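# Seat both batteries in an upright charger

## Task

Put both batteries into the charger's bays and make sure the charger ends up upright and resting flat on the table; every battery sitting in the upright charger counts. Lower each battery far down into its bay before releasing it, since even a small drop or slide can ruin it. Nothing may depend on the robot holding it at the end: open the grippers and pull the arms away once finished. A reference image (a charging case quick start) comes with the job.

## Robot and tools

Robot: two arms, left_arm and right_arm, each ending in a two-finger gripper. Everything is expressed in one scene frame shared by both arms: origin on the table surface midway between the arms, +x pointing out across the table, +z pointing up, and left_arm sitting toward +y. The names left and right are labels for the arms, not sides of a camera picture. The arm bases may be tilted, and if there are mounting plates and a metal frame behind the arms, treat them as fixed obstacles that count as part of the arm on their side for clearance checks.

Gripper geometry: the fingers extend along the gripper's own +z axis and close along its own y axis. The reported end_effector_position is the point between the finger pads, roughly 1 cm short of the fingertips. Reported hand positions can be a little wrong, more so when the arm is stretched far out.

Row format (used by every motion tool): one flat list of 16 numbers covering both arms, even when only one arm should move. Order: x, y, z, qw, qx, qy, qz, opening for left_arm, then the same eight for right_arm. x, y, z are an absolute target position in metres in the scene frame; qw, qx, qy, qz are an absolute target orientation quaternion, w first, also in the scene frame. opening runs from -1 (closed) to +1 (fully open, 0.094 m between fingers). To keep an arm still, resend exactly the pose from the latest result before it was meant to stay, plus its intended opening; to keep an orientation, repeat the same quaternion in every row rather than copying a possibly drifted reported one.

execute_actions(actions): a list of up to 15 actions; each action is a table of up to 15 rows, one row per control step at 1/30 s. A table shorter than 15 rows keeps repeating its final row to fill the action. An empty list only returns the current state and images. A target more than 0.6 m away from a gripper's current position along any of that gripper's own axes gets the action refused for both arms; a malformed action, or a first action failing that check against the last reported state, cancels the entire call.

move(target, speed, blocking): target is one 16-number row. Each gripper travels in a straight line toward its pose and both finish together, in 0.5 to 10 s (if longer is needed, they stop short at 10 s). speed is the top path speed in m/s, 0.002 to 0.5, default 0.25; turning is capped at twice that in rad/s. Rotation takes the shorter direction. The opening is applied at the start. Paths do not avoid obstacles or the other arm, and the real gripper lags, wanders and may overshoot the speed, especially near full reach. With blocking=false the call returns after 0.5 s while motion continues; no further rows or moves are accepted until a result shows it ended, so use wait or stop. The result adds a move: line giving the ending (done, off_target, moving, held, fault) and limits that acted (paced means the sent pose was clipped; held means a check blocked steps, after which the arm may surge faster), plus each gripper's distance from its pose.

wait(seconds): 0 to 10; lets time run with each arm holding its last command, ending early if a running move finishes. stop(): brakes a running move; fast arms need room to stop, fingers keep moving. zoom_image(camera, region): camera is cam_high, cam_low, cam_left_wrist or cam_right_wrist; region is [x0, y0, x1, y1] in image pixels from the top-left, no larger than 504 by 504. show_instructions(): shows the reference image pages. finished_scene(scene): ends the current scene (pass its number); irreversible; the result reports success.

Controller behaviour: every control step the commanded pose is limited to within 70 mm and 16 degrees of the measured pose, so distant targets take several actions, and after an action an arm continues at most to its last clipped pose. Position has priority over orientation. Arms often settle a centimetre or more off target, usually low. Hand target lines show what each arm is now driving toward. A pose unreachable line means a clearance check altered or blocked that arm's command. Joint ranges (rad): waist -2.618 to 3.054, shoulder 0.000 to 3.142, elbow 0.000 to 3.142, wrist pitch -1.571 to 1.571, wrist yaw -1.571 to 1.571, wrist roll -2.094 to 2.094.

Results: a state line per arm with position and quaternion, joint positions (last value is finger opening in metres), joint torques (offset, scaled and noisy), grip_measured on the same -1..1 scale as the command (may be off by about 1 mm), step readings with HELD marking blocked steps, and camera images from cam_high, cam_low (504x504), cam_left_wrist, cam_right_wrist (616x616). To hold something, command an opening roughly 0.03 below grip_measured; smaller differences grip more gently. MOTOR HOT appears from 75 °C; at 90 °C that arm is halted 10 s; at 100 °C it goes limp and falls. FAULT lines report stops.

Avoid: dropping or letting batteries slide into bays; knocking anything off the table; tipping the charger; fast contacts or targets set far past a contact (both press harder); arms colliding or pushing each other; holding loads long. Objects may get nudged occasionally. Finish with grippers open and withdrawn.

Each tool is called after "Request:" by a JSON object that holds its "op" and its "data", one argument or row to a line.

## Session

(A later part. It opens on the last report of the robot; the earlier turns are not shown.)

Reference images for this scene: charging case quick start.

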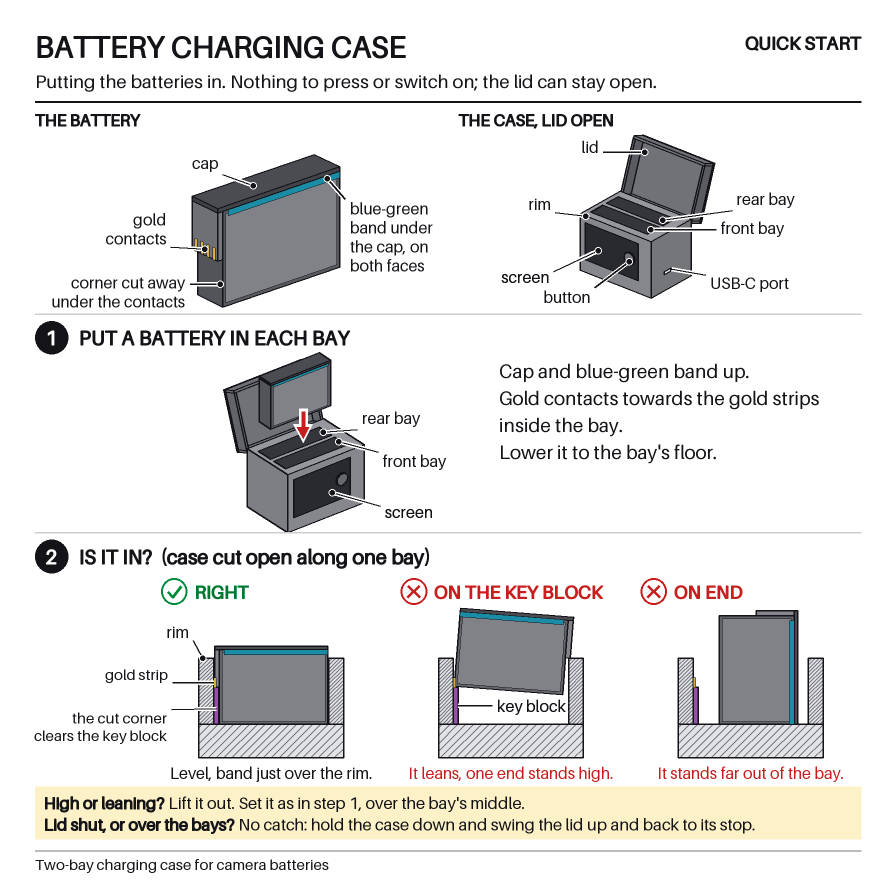

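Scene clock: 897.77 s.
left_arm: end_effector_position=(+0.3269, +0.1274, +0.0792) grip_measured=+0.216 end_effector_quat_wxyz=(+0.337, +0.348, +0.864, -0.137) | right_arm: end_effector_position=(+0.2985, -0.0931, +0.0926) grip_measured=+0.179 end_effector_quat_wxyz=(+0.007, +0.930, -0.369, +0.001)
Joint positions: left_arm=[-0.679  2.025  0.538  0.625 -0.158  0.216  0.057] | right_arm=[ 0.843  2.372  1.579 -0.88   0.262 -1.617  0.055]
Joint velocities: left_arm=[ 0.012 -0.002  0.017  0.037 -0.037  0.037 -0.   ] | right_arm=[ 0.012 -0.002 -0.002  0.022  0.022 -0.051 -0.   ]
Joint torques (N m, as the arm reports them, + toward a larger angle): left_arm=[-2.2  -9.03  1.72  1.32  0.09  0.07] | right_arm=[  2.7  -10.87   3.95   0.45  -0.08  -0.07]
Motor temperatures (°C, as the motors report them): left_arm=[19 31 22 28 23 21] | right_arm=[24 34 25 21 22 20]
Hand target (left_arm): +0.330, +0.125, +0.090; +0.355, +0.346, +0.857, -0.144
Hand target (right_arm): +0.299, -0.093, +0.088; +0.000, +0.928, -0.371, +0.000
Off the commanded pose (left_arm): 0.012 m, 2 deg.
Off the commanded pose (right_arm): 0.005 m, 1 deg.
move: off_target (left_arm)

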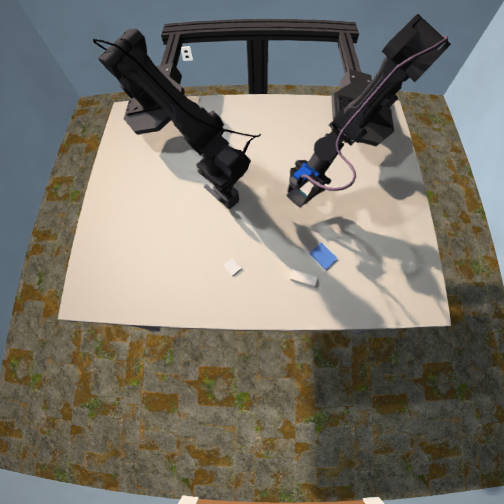

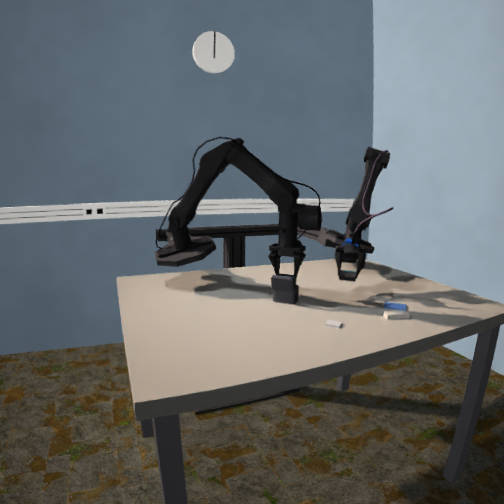

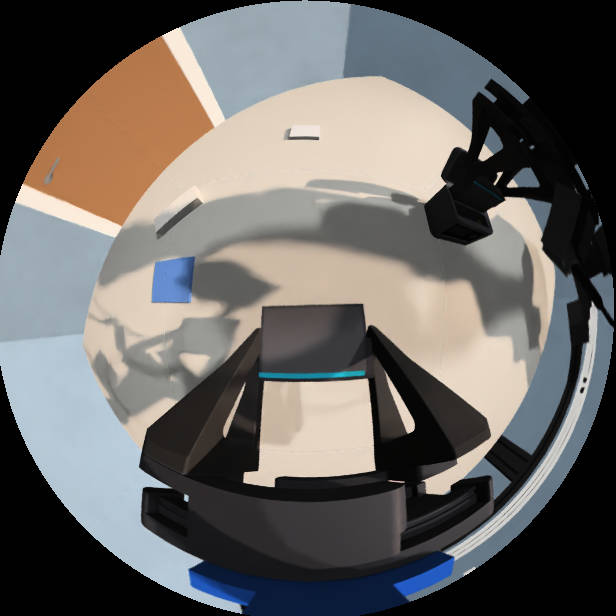

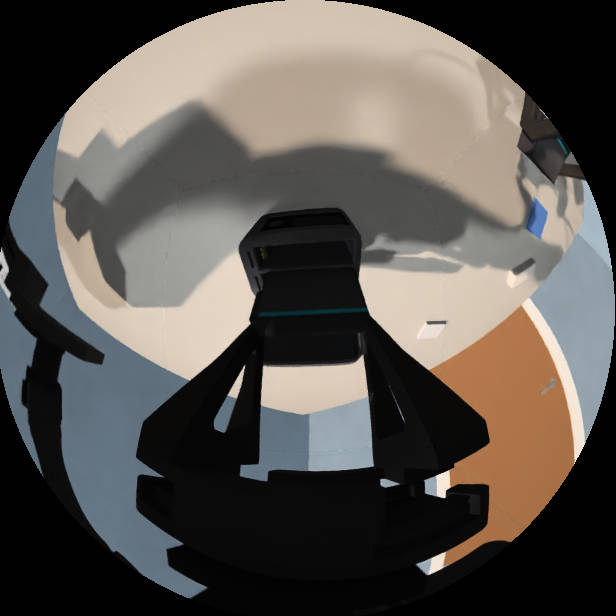

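Request:
{"op": "move", "data": {
  "target": [0.33,0.125,0.09,0.355,0.346,0.857,-0.144,0.18, 0.2985,-0.0935,0.08,0,0.9285,-0.3714,0,0.16],
  "speed": 0.012
}}

Request:
{"op": "zoom_image", "data": {
  "camera": "cam_right_wrist",
  "region": [210, 180, 410, 350]
}}

Scene clock: 905.43 s.
left_arm: end_effector_position=(+0.3269, +0.1274, +0.0792) grip_measured=+0.216 end_effector_quat_wxyz=(+0.337, +0.348, +0.864, -0.137) | right_arm: end_effector_position=(+0.2983, -0.0936, +0.0916) grip_measured=+0.179 end_effector_quat_wxyz=(+0.007, +0.930, -0.368, +0.003)
Joint positions: left_arm=[-0.679  2.025  0.538  0.625 -0.158  0.216  0.057] | right_arm=[ 0.843  2.372  1.575 -0.875  0.265 -1.619  0.055]
Joint velocities: left_arm=[ 0.007  0.002 -0.007  0.007 -0.051  0.022  0.   ] | right_arm=[-0.012 -0.007  0.022  0.007  0.022  0.022  0.001]
Joint torques (N m, as the arm reports them, + toward a larger angle): left_arm=[-2.34 -9.08  1.79  1.35  0.08  0.07] | right_arm=[  2.09 -10.12   2.84   0.63  -0.08  -0.05]
Motor temperatures (°C, as the motors report them): left_arm=[19 31 22 28 23 21] | right_arm=[24 33 24 21 22 20]
Hand target (left_arm): +0.330, +0.125, +0.090; +0.355, +0.346, +0.857, -0.144
Hand target (right_arm): +0.298, -0.094, +0.080; +0.001, +0.928, -0.371, -0.000
Off the commanded pose (left_arm): 0.012 m, 2 deg.
Off the commanded pose (right_arm): 0.012 m, 1 deg.
move: off_target (left_arm, right_arm)

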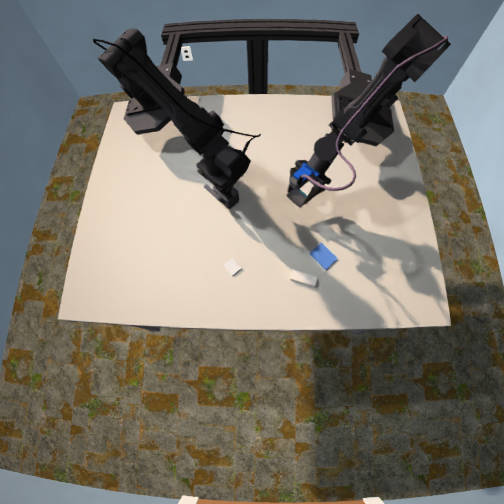

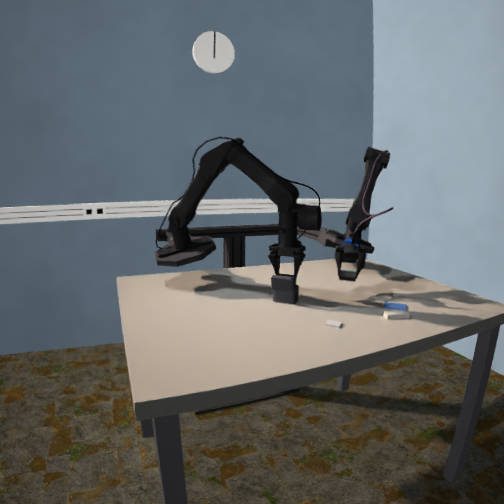

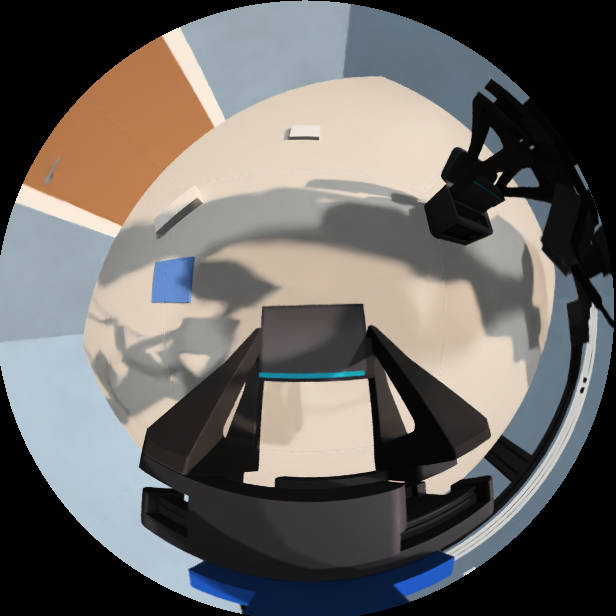

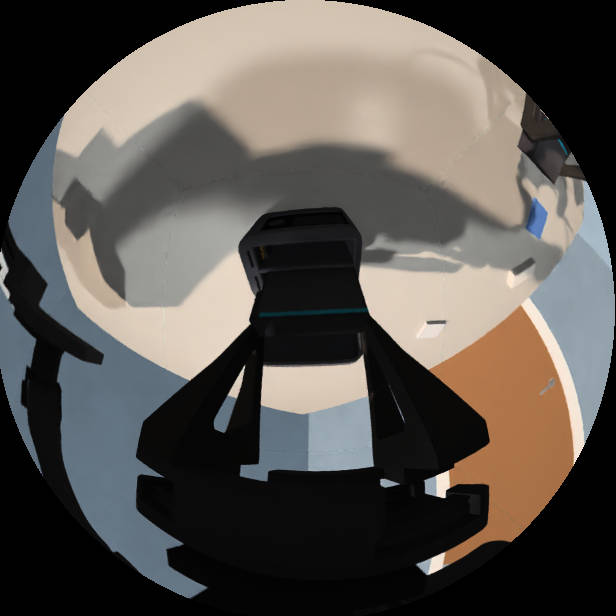

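Region (210, 180, 410, 350) of cam_right_wrist's 616x616 image, scaled by 2.520, with more detail than that image has; it fills the top 428 rows of this view, and the rest is white.

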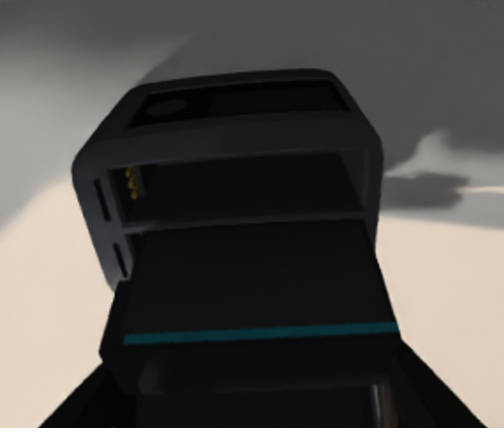

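Request:
{"op": "move", "data": {
  "target": [0.33,0.125,0.09,0.355,0.346,0.857,-0.144,0.18, 0.298,-0.0945,0.103,0,0.9285,-0.3714,0,0.16],
  "speed": 0.02
}}

Request:
{"op": "zoom_image", "data": {
  "camera": "cam_right_wrist",
  "region": [240, 230, 380, 310]
}}

Scene clock: 911.07 s.
left_arm: end_effector_position=(+0.3269, +0.1274, +0.0792) grip_measured=+0.216 end_effector_quat_wxyz=(+0.337, +0.348, +0.864, -0.137) | right_arm: end_effector_position=(+0.2987, -0.0937, +0.0926) grip_measured=+0.179 end_effector_quat_wxyz=(+0.007, +0.930, -0.368, +0.003)
Joint positions: left_arm=[-0.679  2.025  0.538  0.626 -0.158  0.216  0.057] | right_arm=[ 0.843  2.369  1.575 -0.876  0.265 -1.619  0.055]
Joint velocities: left_arm=[-0.007 -0.002 -0.007  0.125 -0.066 -0.007  0.   ] | right_arm=[ 0.002  0.007 -0.017  0.066 -0.022  0.051  0.   ]
Joint torques (N m, as the arm reports them, + toward a larger angle): left_arm=[-2.27 -9.01  1.73  1.34  0.12  0.08] | right_arm=[  3.27 -13.11   5.4   -0.02  -0.12   0.05]
Motor temperatures (°C, as the motors report them): left_arm=[19 31 22 28 23 21] | right_arm=[24 33 24 21 22 20]
Hand target (left_arm): +0.330, +0.125, +0.090; +0.355, +0.346, +0.857, -0.144
Hand target (right_arm): +0.298, -0.094, +0.103; +0.000, +0.929, -0.371, +0.000
Off the commanded pose (left_arm): 0.011 m, 2 deg.
Off the commanded pose (right_arm): 0.010 m, 1 deg.
move: off_target (left_arm)

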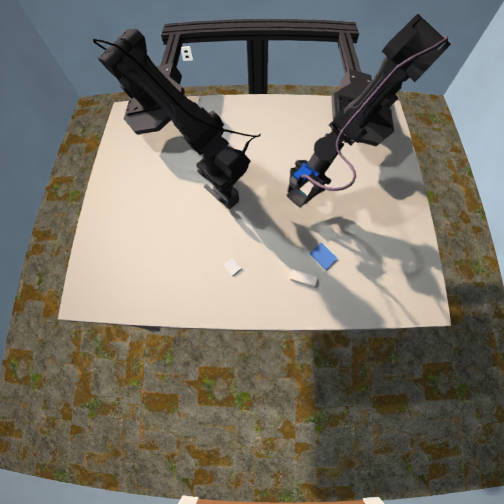

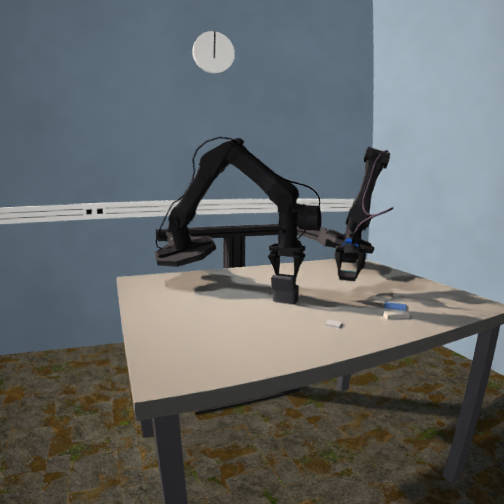

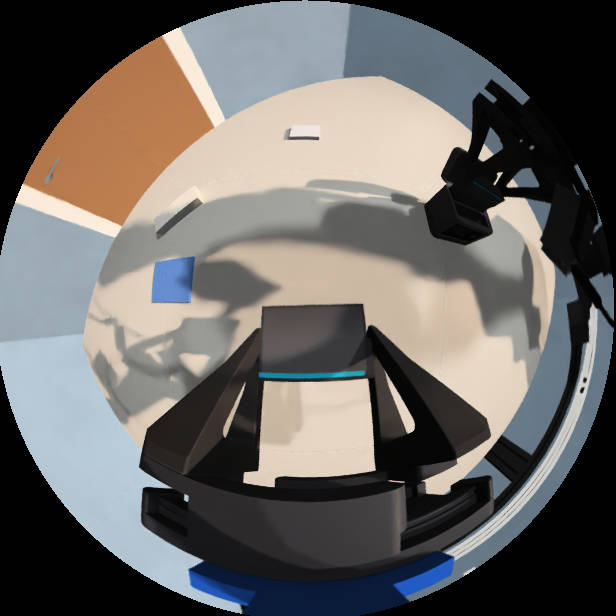

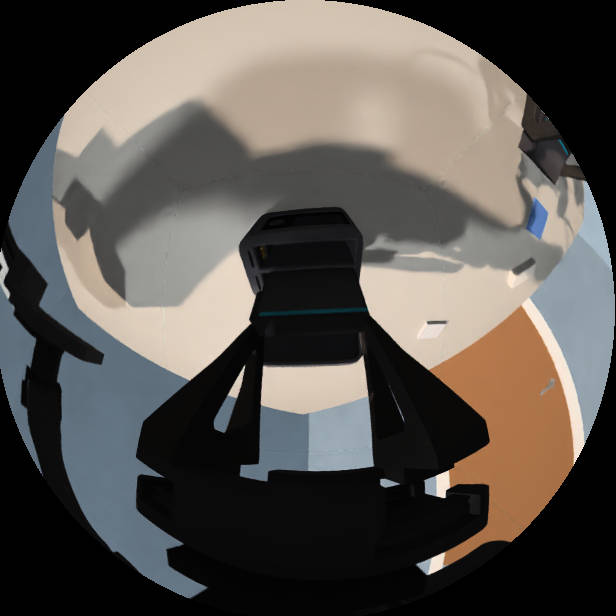

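Region (240, 230, 380, 310) of cam_right_wrist's 616x616 image, scaled by 3.600, with more detail than that image has; it fills the top 288 rows of this view, and the rest is white.

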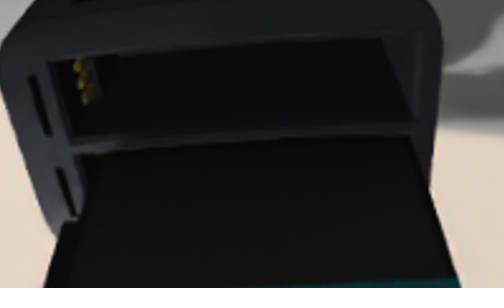

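Request:
{"op": "move", "data": {
  "target": [0.33,0.125,0.09,0.355,0.346,0.857,-0.144,0.18, 0.2985,-0.0965,0.112,0,0.9285,-0.3714,0,0.16],
  "speed": 0.02
}}

Request:
{"op": "zoom_image", "data": {
  "camera": "cam_right_wrist",
  "region": [240, 230, 380, 310]
}}

Scene clock: 919.93 s.
left_arm: end_effector_position=(+0.3269, +0.1274, +0.0792) grip_measured=+0.216 end_effector_quat_wxyz=(+0.337, +0.348, +0.864, -0.137) | right_arm: end_effector_position=(+0.2973, -0.0967, +0.0972) grip_measured=+0.179 end_effector_quat_wxyz=(+0.010, +0.930, -0.367, +0.002)
Joint positions: left_arm=[-0.679  2.025  0.538  0.625 -0.158  0.216  0.057] | right_arm=[ 0.843  2.357  1.575 -0.896  0.265 -1.619  0.055]
Joint velocities: left_arm=[-0.007  0.012  0.017 -0.051 -0.007  0.007  0.   ] | right_arm=[-0.012  0.002  0.002 -0.007  0.037  0.051  0.001]
Joint torques (N m, as the arm reports them, + toward a larger angle): left_arm=[-2.28 -9.08  1.82  1.34  0.09  0.04] | right_arm=[  3.31 -13.55   6.17  -0.09  -0.11   0.05]
Motor temperatures (°C, as the motors report them): left_arm=[19 31 22 28 23 21] | right_arm=[24 33 24 21 22 20]
Hand target (left_arm): +0.330, +0.125, +0.090; +0.354, +0.346, +0.857, -0.144
Hand target (right_arm): +0.299, -0.096, +0.112; -0.000, +0.929, -0.371, +0.000
Off the commanded pose (left_arm): 0.012 m, 2 deg.
Off the commanded pose (right_arm): 0.015 m, 1 deg.
move: off_target (left_arm, right_arm)

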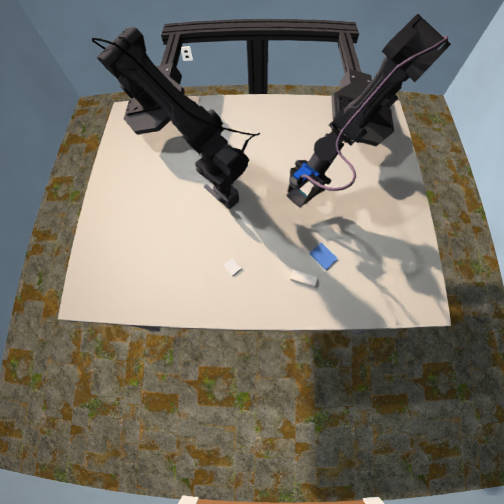

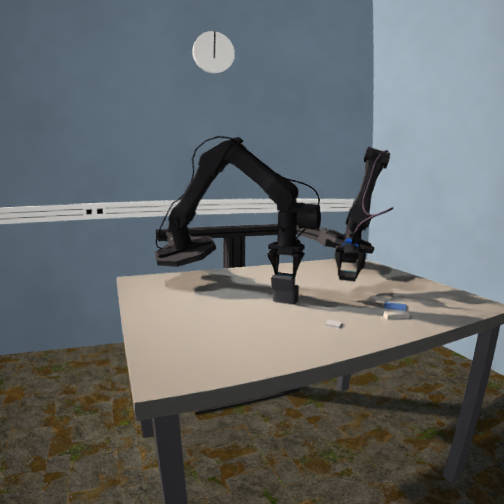

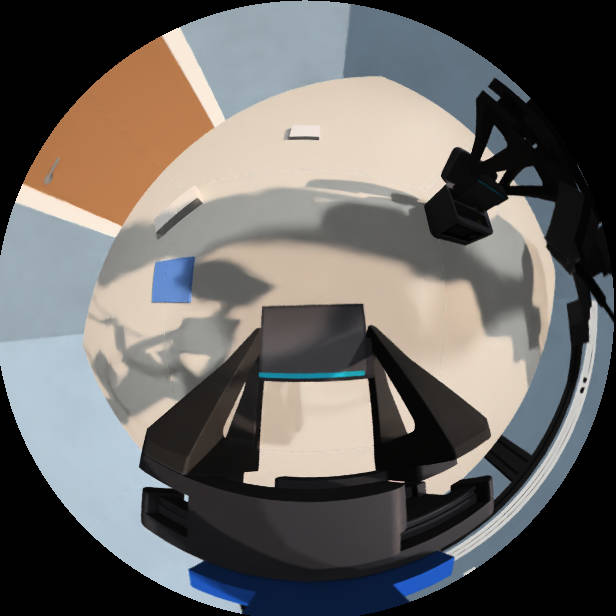

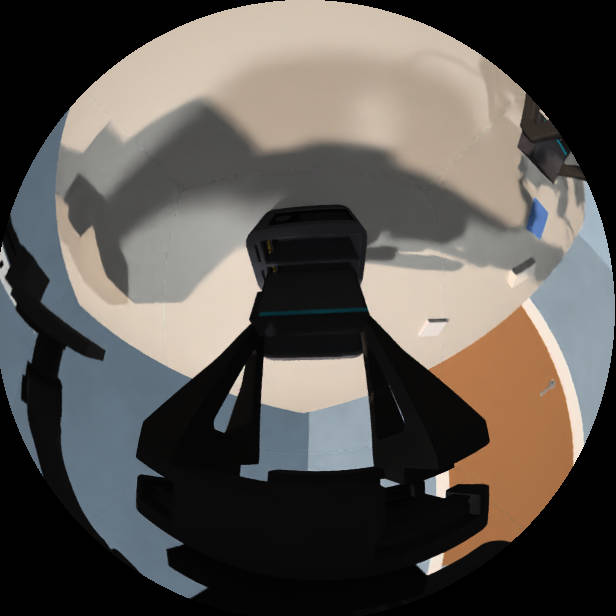

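Region (240, 230, 380, 310) of cam_right_wrist's 616x616 image, scaled by 3.600, with more detail than that image has; it fills the top 288 rows of this view, and the rest is white.

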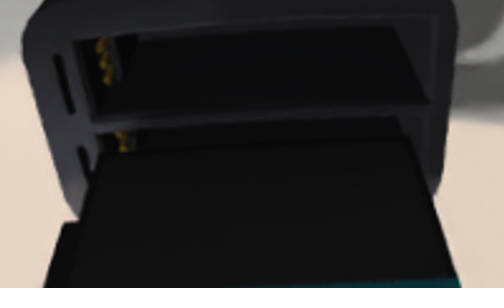

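Request:
{"op": "move", "data": {
  "target": [0.33,0.125,0.09,0.355,0.346,0.857,-0.144,0.18, 0.2965,-0.0982,0.09,0,0.9285,-0.3714,0,0.16],
  "speed": 0.012
}}

Request:
{"op": "zoom_image", "data": {
  "camera": "cam_right_wrist",
  "region": [240, 230, 380, 310]
}}

Scene clock: 927.83 s.
left_arm: end_effector_position=(+0.3269, +0.1274, +0.0792) grip_measured=+0.216 end_effector_quat_wxyz=(+0.337, +0.348, +0.864, -0.137) | right_arm: end_effector_position=(+0.2943, -0.0980, +0.0925) grip_measured=+0.179 end_effector_quat_wxyz=(+0.011, +0.930, -0.366, +0.001)
Joint positions: left_arm=[-0.679  2.025  0.538  0.625 -0.158  0.216  0.057] | right_arm=[ 0.843  2.357  1.553 -0.877  0.266 -1.619  0.055]
Joint velocities: left_arm=[-0.002 -0.007  0.002  0.022 -0.022 -0.007  0.   ] | right_arm=[ 0.002  0.012 -0.002  0.051 -0.007  0.066 -0.   ]
Joint torques (N m, as the arm reports them, + toward a larger angle): left_arm=[-2.42 -9.16  1.77  1.33  0.12  0.11] | right_arm=[  2.33 -11.47   3.48   0.46  -0.11  -0.08]
Motor temperatures (°C, as the motors report them): left_arm=[19 31 22 28 23 21] | right_arm=[24 34 24 21 22 20]
Hand target (left_arm): +0.330, +0.125, +0.090; +0.355, +0.346, +0.857, -0.144
Hand target (right_arm): +0.296, -0.098, +0.090; +0.001, +0.929, -0.371, -0.000
Off the commanded pose (left_arm): 0.012 m, 2 deg.
Off the commanded pose (right_arm): 0.003 m, 1 deg.
move: off_target (left_arm)

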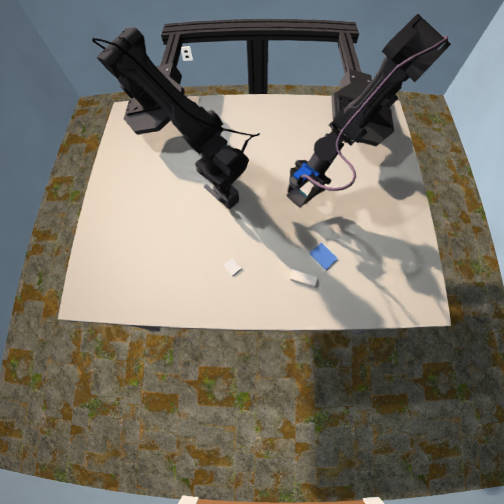

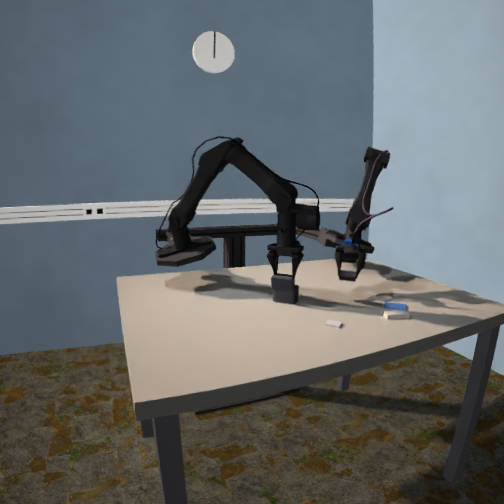

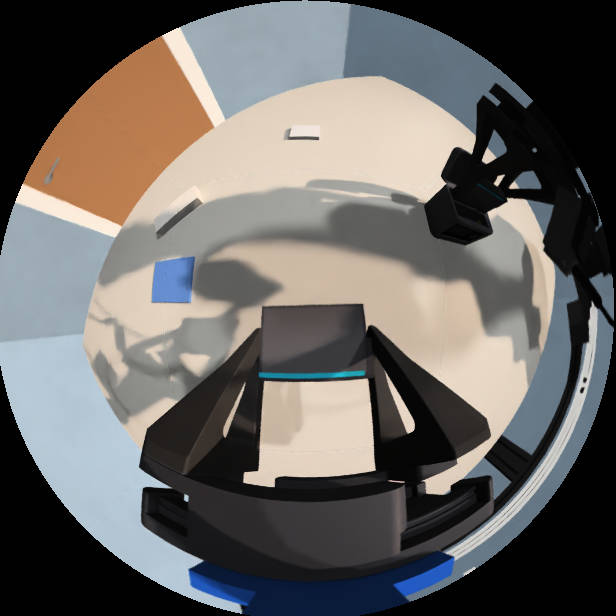

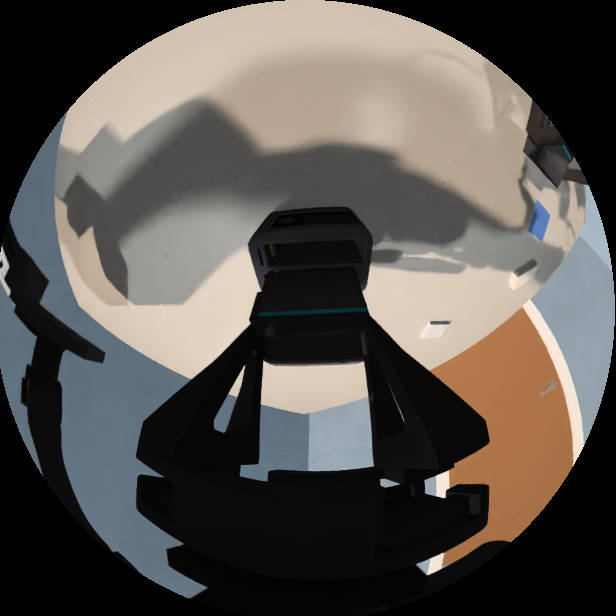

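Region (240, 230, 380, 310) of cam_right_wrist's 616x616 image, scaled by 3.600, with more detail than that image has; it fills the top 288 rows of this view, and the rest is white.

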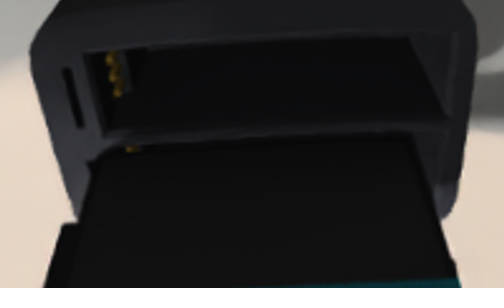

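Request:
{"op": "move", "data": {
  "target": [0.33,0.125,0.09,0.355,0.346,0.857,-0.144,0.18, 0.303,-0.093,0.106,0,0.9285,-0.3714,0,0.16],
  "speed": 0.02
}}

Request:
{"op": "zoom_image", "data": {
  "camera": "cam_right_wrist",
  "region": [240, 230, 380, 310]
}}

Scene clock: 936.17 s.
left_arm: end_effector_position=(+0.3269, +0.1274, +0.0792) grip_measured=+0.216 end_effector_quat_wxyz=(+0.337, +0.348, +0.864, -0.137) | right_arm: end_effector_position=(+0.2976, -0.0965, +0.0964) grip_measured=+0.179 end_effector_quat_wxyz=(+0.009, +0.930, -0.367, +0.003)
Joint positions: left_arm=[-0.679  2.025  0.538  0.625 -0.158  0.216  0.057] | right_arm=[ 0.843  2.357  1.571 -0.889  0.267 -1.619  0.055]
Joint velocities: left_arm=[-0.002 -0.007  0.007  0.007  0.007 -0.051 -0.001] | right_arm=[-0.007  0.002 -0.012 -0.081  0.066  0.022 -0.   ]
Joint torques (N m, as the arm reports them, + toward a larger angle): left_arm=[-2.29 -9.15  1.84  1.33  0.09  0.05] | right_arm=[  2.93 -11.38   8.97  -0.08  -0.12  -0.02]
Motor temperatures (°C, as the motors report them): left_arm=[19 31 22 28 23 21] | right_arm=[24 33 24 21 22 20]
Hand target (left_arm): +0.330, +0.125, +0.090; +0.355, +0.346, +0.857, -0.144
Hand target (right_arm): +0.303, -0.093, +0.106; -0.000, +0.929, -0.371, +0.000
Off the commanded pose (left_arm): 0.012 m, 2 deg.
Off the commanded pose (right_arm): 0.012 m, 1 deg.
move: off_target (left_arm, right_arm)

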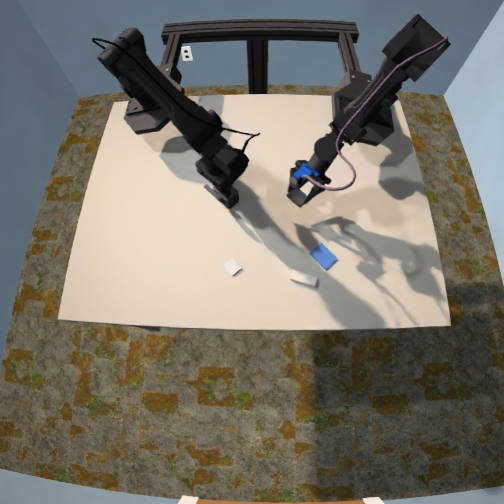

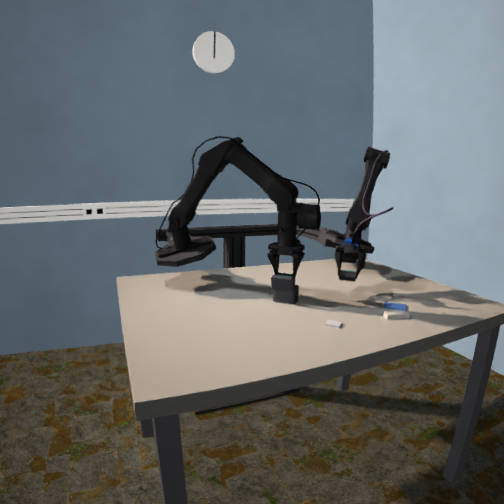

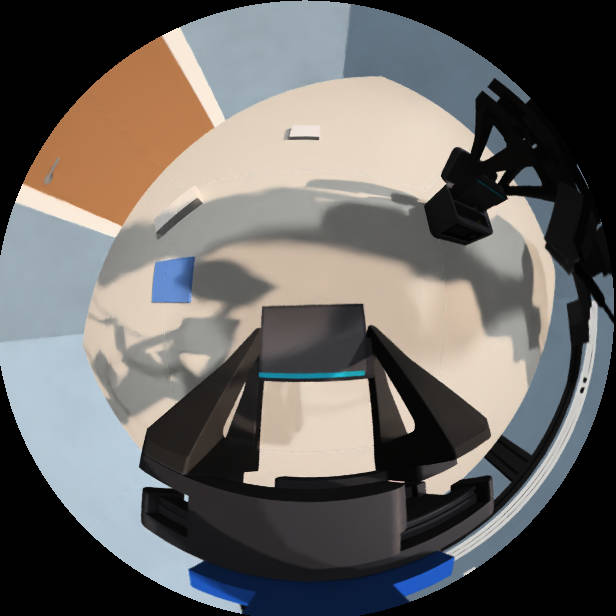

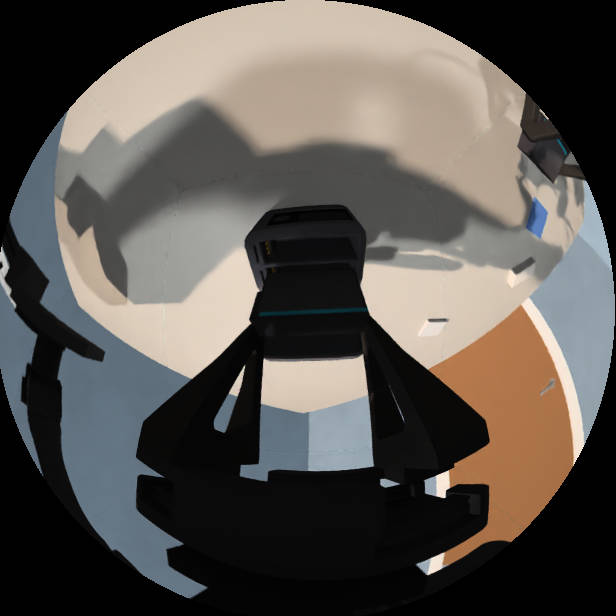

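Region (240, 230, 380, 310) of cam_right_wrist's 616x616 image, scaled by 3.600, with more detail than that image has; it fills the top 288 rows of this view, and the rest is white.

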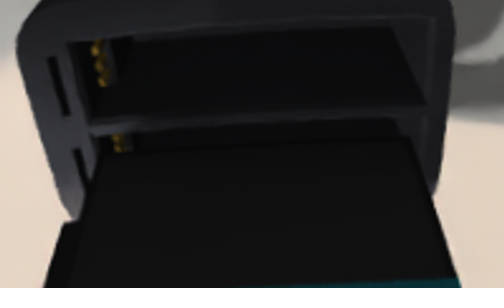

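Request:
{"op": "move", "data": {
  "target": [0.33,0.125,0.09,0.355,0.346,0.857,-0.144,0.18, 0.2985,-0.0952,0.089,0,0.9285,-0.3714,0,0.16],
  "speed": 0.012
}}

Request:
{"op": "zoom_image", "data": {
  "camera": "cam_right_wrist",
  "region": [240, 230, 380, 310]
}}

Scene clock: 943.50 s.
left_arm: end_effector_position=(+0.3269, +0.1274, +0.0792) grip_measured=+0.216 end_effector_quat_wxyz=(+0.337, +0.348, +0.864, -0.137) | right_arm: end_effector_position=(+0.3010, -0.0960, +0.0937) grip_measured=+0.179 end_effector_quat_wxyz=(+0.002, +0.928, -0.372, +0.006)
Joint positions: left_arm=[-0.679  2.025  0.538  0.626 -0.158  0.216  0.057] | right_arm=[ 0.836  2.357  1.562 -0.864  0.267 -1.619  0.055]
Joint velocities: left_arm=[ 0.002 -0.007 -0.007 -0.007 -0.007  0.007 -0.   ] | right_arm=[-0.002 -0.002 -0.007  0.022 -0.051  0.007  0.001]
Joint torques (N m, as the arm reports them, + toward a larger angle): left_arm=[-2.2  -9.22  1.82  1.35  0.09  0.09] | right_arm=[  2.94 -10.49   4.45   0.32  -0.14  -0.04]
Motor temperatures (°C, as the motors report them): left_arm=[19 31 22 28 23 21] | right_arm=[24 33 25 21 22 20]
Hand target (left_arm): +0.330, +0.125, +0.090; +0.355, +0.346, +0.857, -0.144
Hand target (right_arm): +0.298, -0.095, +0.089; +0.000, +0.928, -0.371, -0.000
Off the commanded pose (left_arm): 0.011 m, 2 deg.
Off the commanded pose (right_arm): 0.005 m, 1 deg.
move: off_target (left_arm)

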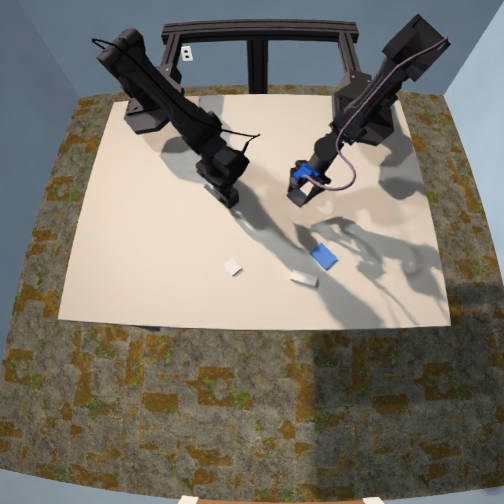

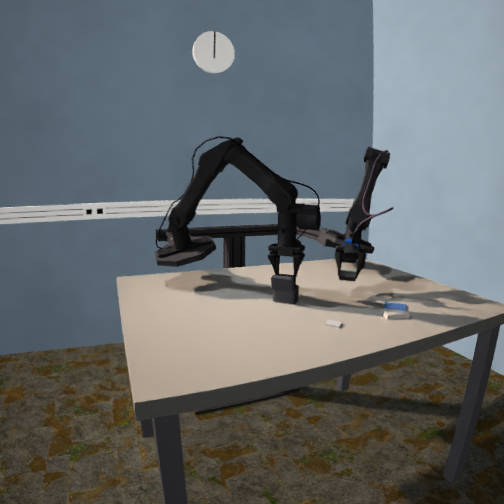

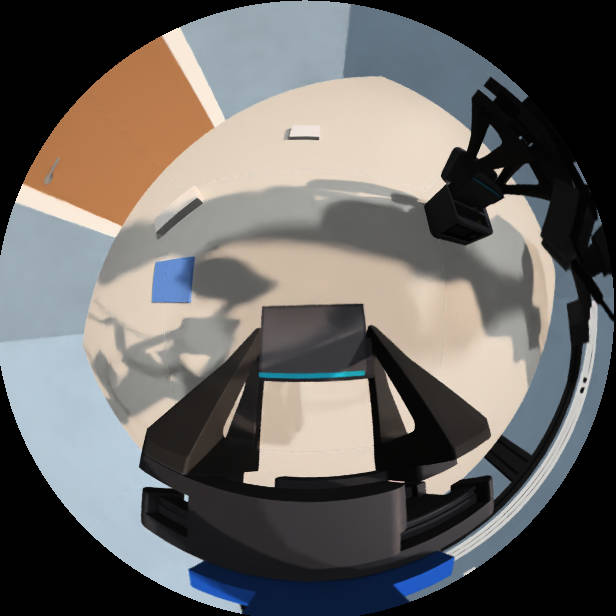

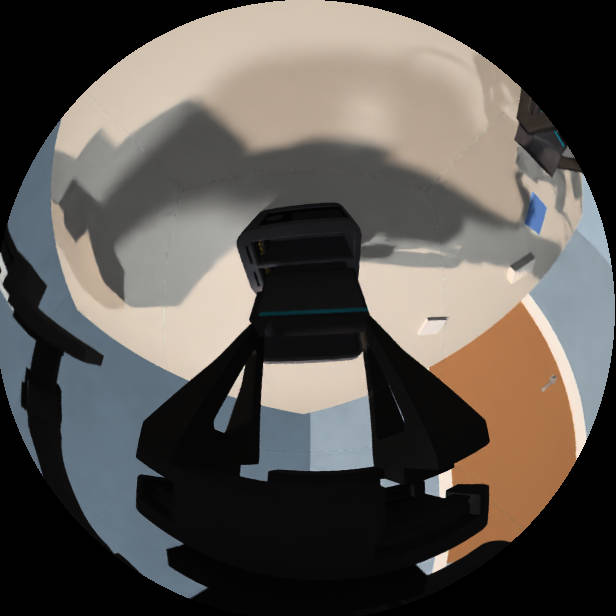

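Region (240, 230, 380, 310) of cam_right_wrist's 616x616 image, scaled by 3.600, with more detail than that image has; it fills the top 288 rows of this view, and the rest is white.

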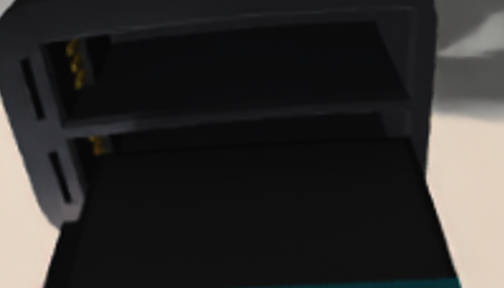

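Request:
{"op": "move", "data": {
  "target": [0.33,0.125,0.09,0.355,0.346,0.857,-0.144,0.18, 0.2945,-0.0925,0.1,0,0.9285,-0.3714,0,0.16],
  "speed": 0.012
}}

Request:
{"op": "zoom_image", "data": {
  "camera": "cam_right_wrist",
  "region": [240, 230, 380, 310]
}}

Scene clock: 952.97 s.
left_arm: end_effector_position=(+0.3269, +0.1274, +0.0792) grip_measured=+0.216 end_effector_quat_wxyz=(+0.337, +0.348, +0.864, -0.137) | right_arm: end_effector_position=(+0.3010, -0.0960, +0.0937) grip_measured=+0.179 end_effector_quat_wxyz=(+0.002, +0.927, -0.375, +0.006)
Joint positions: left_arm=[-0.679  2.025  0.538  0.625 -0.158  0.216  0.057] | right_arm=[ 0.836  2.357  1.562 -0.864  0.267 -1.614  0.055]
Joint velocities: left_arm=[-0.022 -0.012 -0.002 -0.022  0.037 -0.037  0.   ] | right_arm=[-0.007 -0.002  0.007 -0.007  0.037  0.051  0.001]
Joint torques (N m, as the arm reports them, + toward a larger angle): left_arm=[-2.27 -9.13  1.86  1.38  0.07  0.09] | right_arm=[  4.37 -11.92   5.37  -0.02  -0.09   0.03]
Motor temperatures (°C, as the motors report them): left_arm=[19 31 22 28 23 21] | right_arm=[24 33 24 21 22 20]
Hand target (left_arm): +0.330, +0.125, +0.090; +0.354, +0.346, +0.857, -0.144
Hand target (right_arm): +0.295, -0.093, +0.100; +0.000, +0.928, -0.371, +0.000
Off the commanded pose (left_arm): 0.012 m, 2 deg.
Off the commanded pose (right_arm): 0.010 m, 1 deg.
move: off_target (left_arm)

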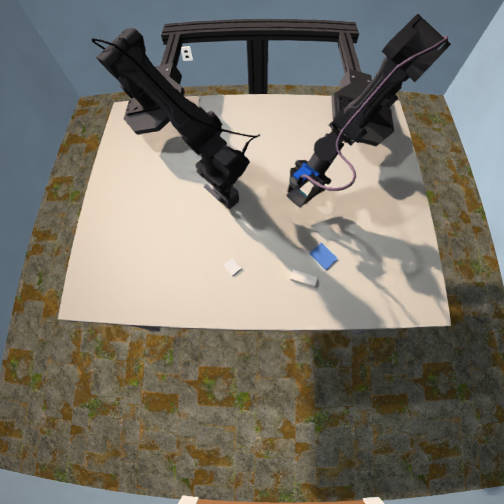

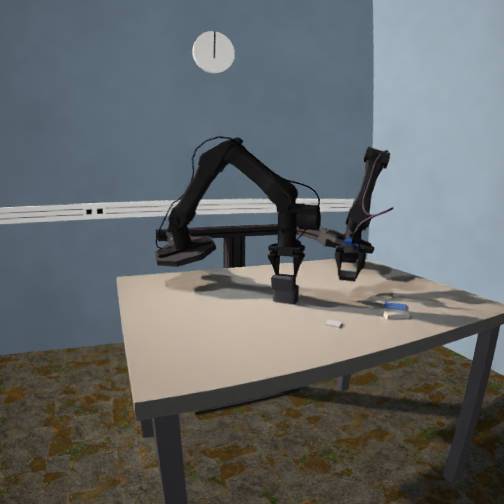

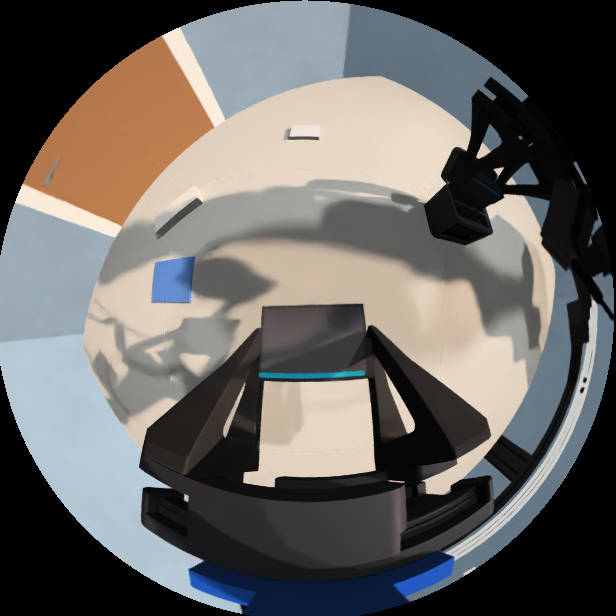

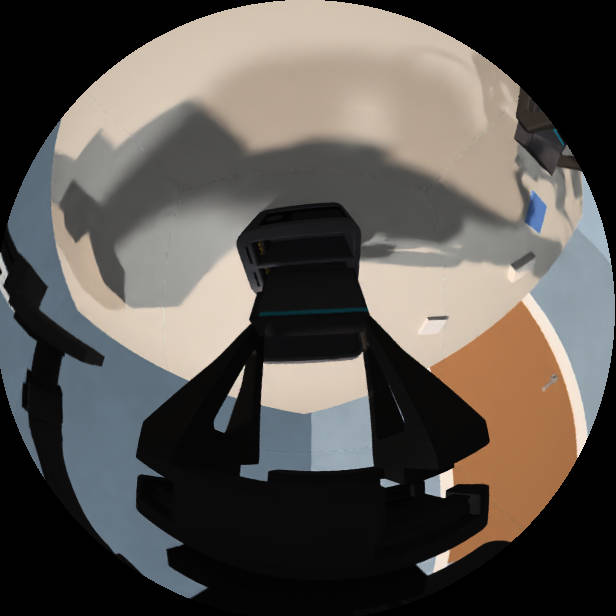

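Region (240, 230, 380, 310) of cam_right_wrist's 616x616 image, scaled by 3.600, with more detail than that image has; it fills the top 288 rows of this view, and the rest is white.

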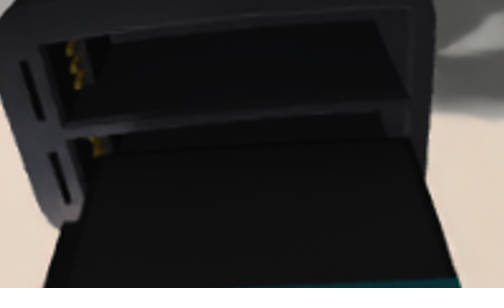

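Request:
{"op": "move", "data": {
  "target": [0.33,0.125,0.09,0.355,0.346,0.857,-0.144,0.18, 0.2915,-0.091,0.106,0,0.9285,-0.3714,0,0.16],
  "speed": 0.012
}}

Request:
{"op": "zoom_image", "data": {
  "camera": "cam_right_wrist",
  "region": [240, 230, 380, 310]
}}

Scene clock: 958.37 s.
left_arm: end_effector_position=(+0.3269, +0.1274, +0.0792) grip_measured=+0.216 end_effector_quat_wxyz=(+0.337, +0.348, +0.864, -0.137) | right_arm: end_effector_position=(+0.2979, -0.0959, +0.0943) grip_measured=+0.179 end_effector_quat_wxyz=(+0.006, +0.927, -0.376, +0.004)
Joint positions: left_arm=[-0.679  2.025  0.538  0.625 -0.158  0.216  0.057] | right_arm=[ 0.842  2.357  1.562 -0.874  0.267 -1.603  0.055]
Joint velocities: left_arm=[ 0.012 -0.012 -0.012  0.022 -0.007 -0.007  0.001] | right_arm=[-0.017 -0.002 -0.002 -0.125  0.051  0.022 -0.   ]
Joint torques (N m, as the arm reports them, + toward a larger angle): left_arm=[-2.16 -9.07  1.8   1.37  0.09  0.06] | right_arm=[  4.8  -12.88   5.67  -0.07  -0.14   0.04]
Motor temperatures (°C, as the motors report them): left_arm=[19 31 22 28 23 21] | right_arm=[24 33 24 21 22 20]
Hand target (left_arm): +0.330, +0.125, +0.090; +0.355, +0.346, +0.857, -0.144
Hand target (right_arm): +0.292, -0.091, +0.106; +0.000, +0.929, -0.371, +0.000
Off the commanded pose (left_arm): 0.012 m, 2 deg.
Off the commanded pose (right_arm): 0.014 m, 1 deg.
move: off_target (left_arm, right_arm)

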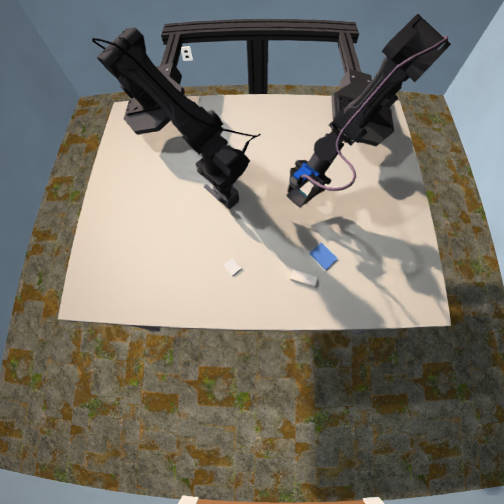

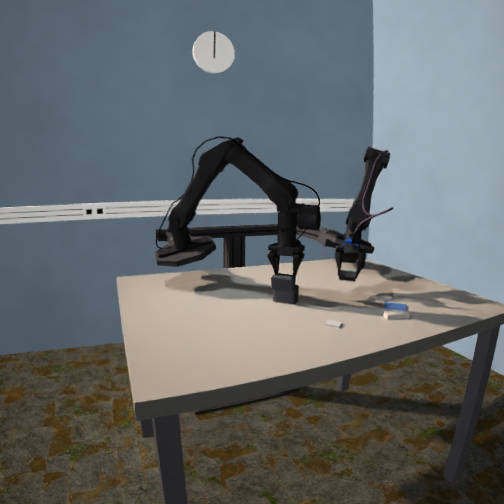

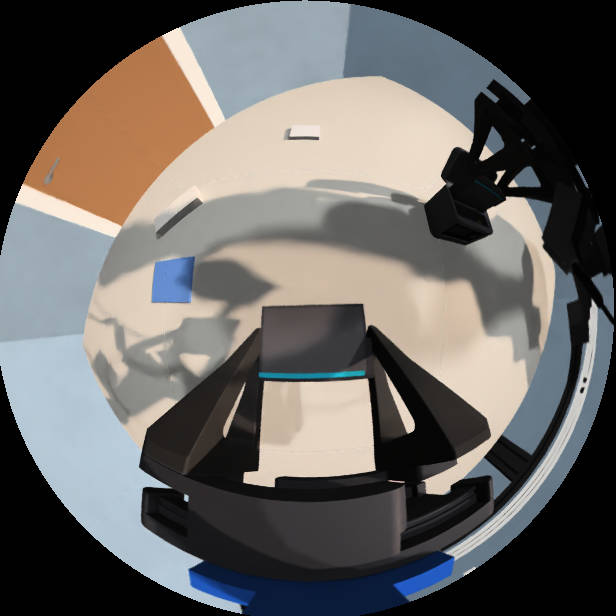

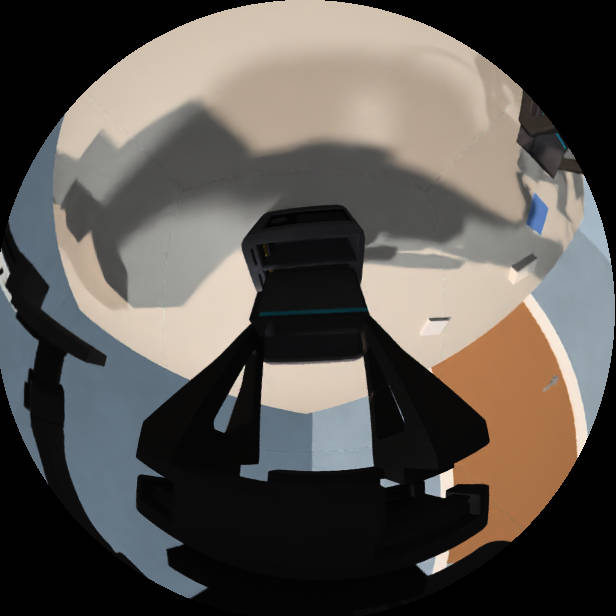

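Region (240, 230, 380, 310) of cam_right_wrist's 616x616 image, scaled by 3.600, with more detail than that image has; it fills the top 288 rows of this view, and the rest is white.

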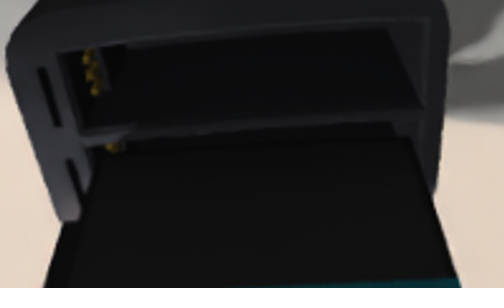

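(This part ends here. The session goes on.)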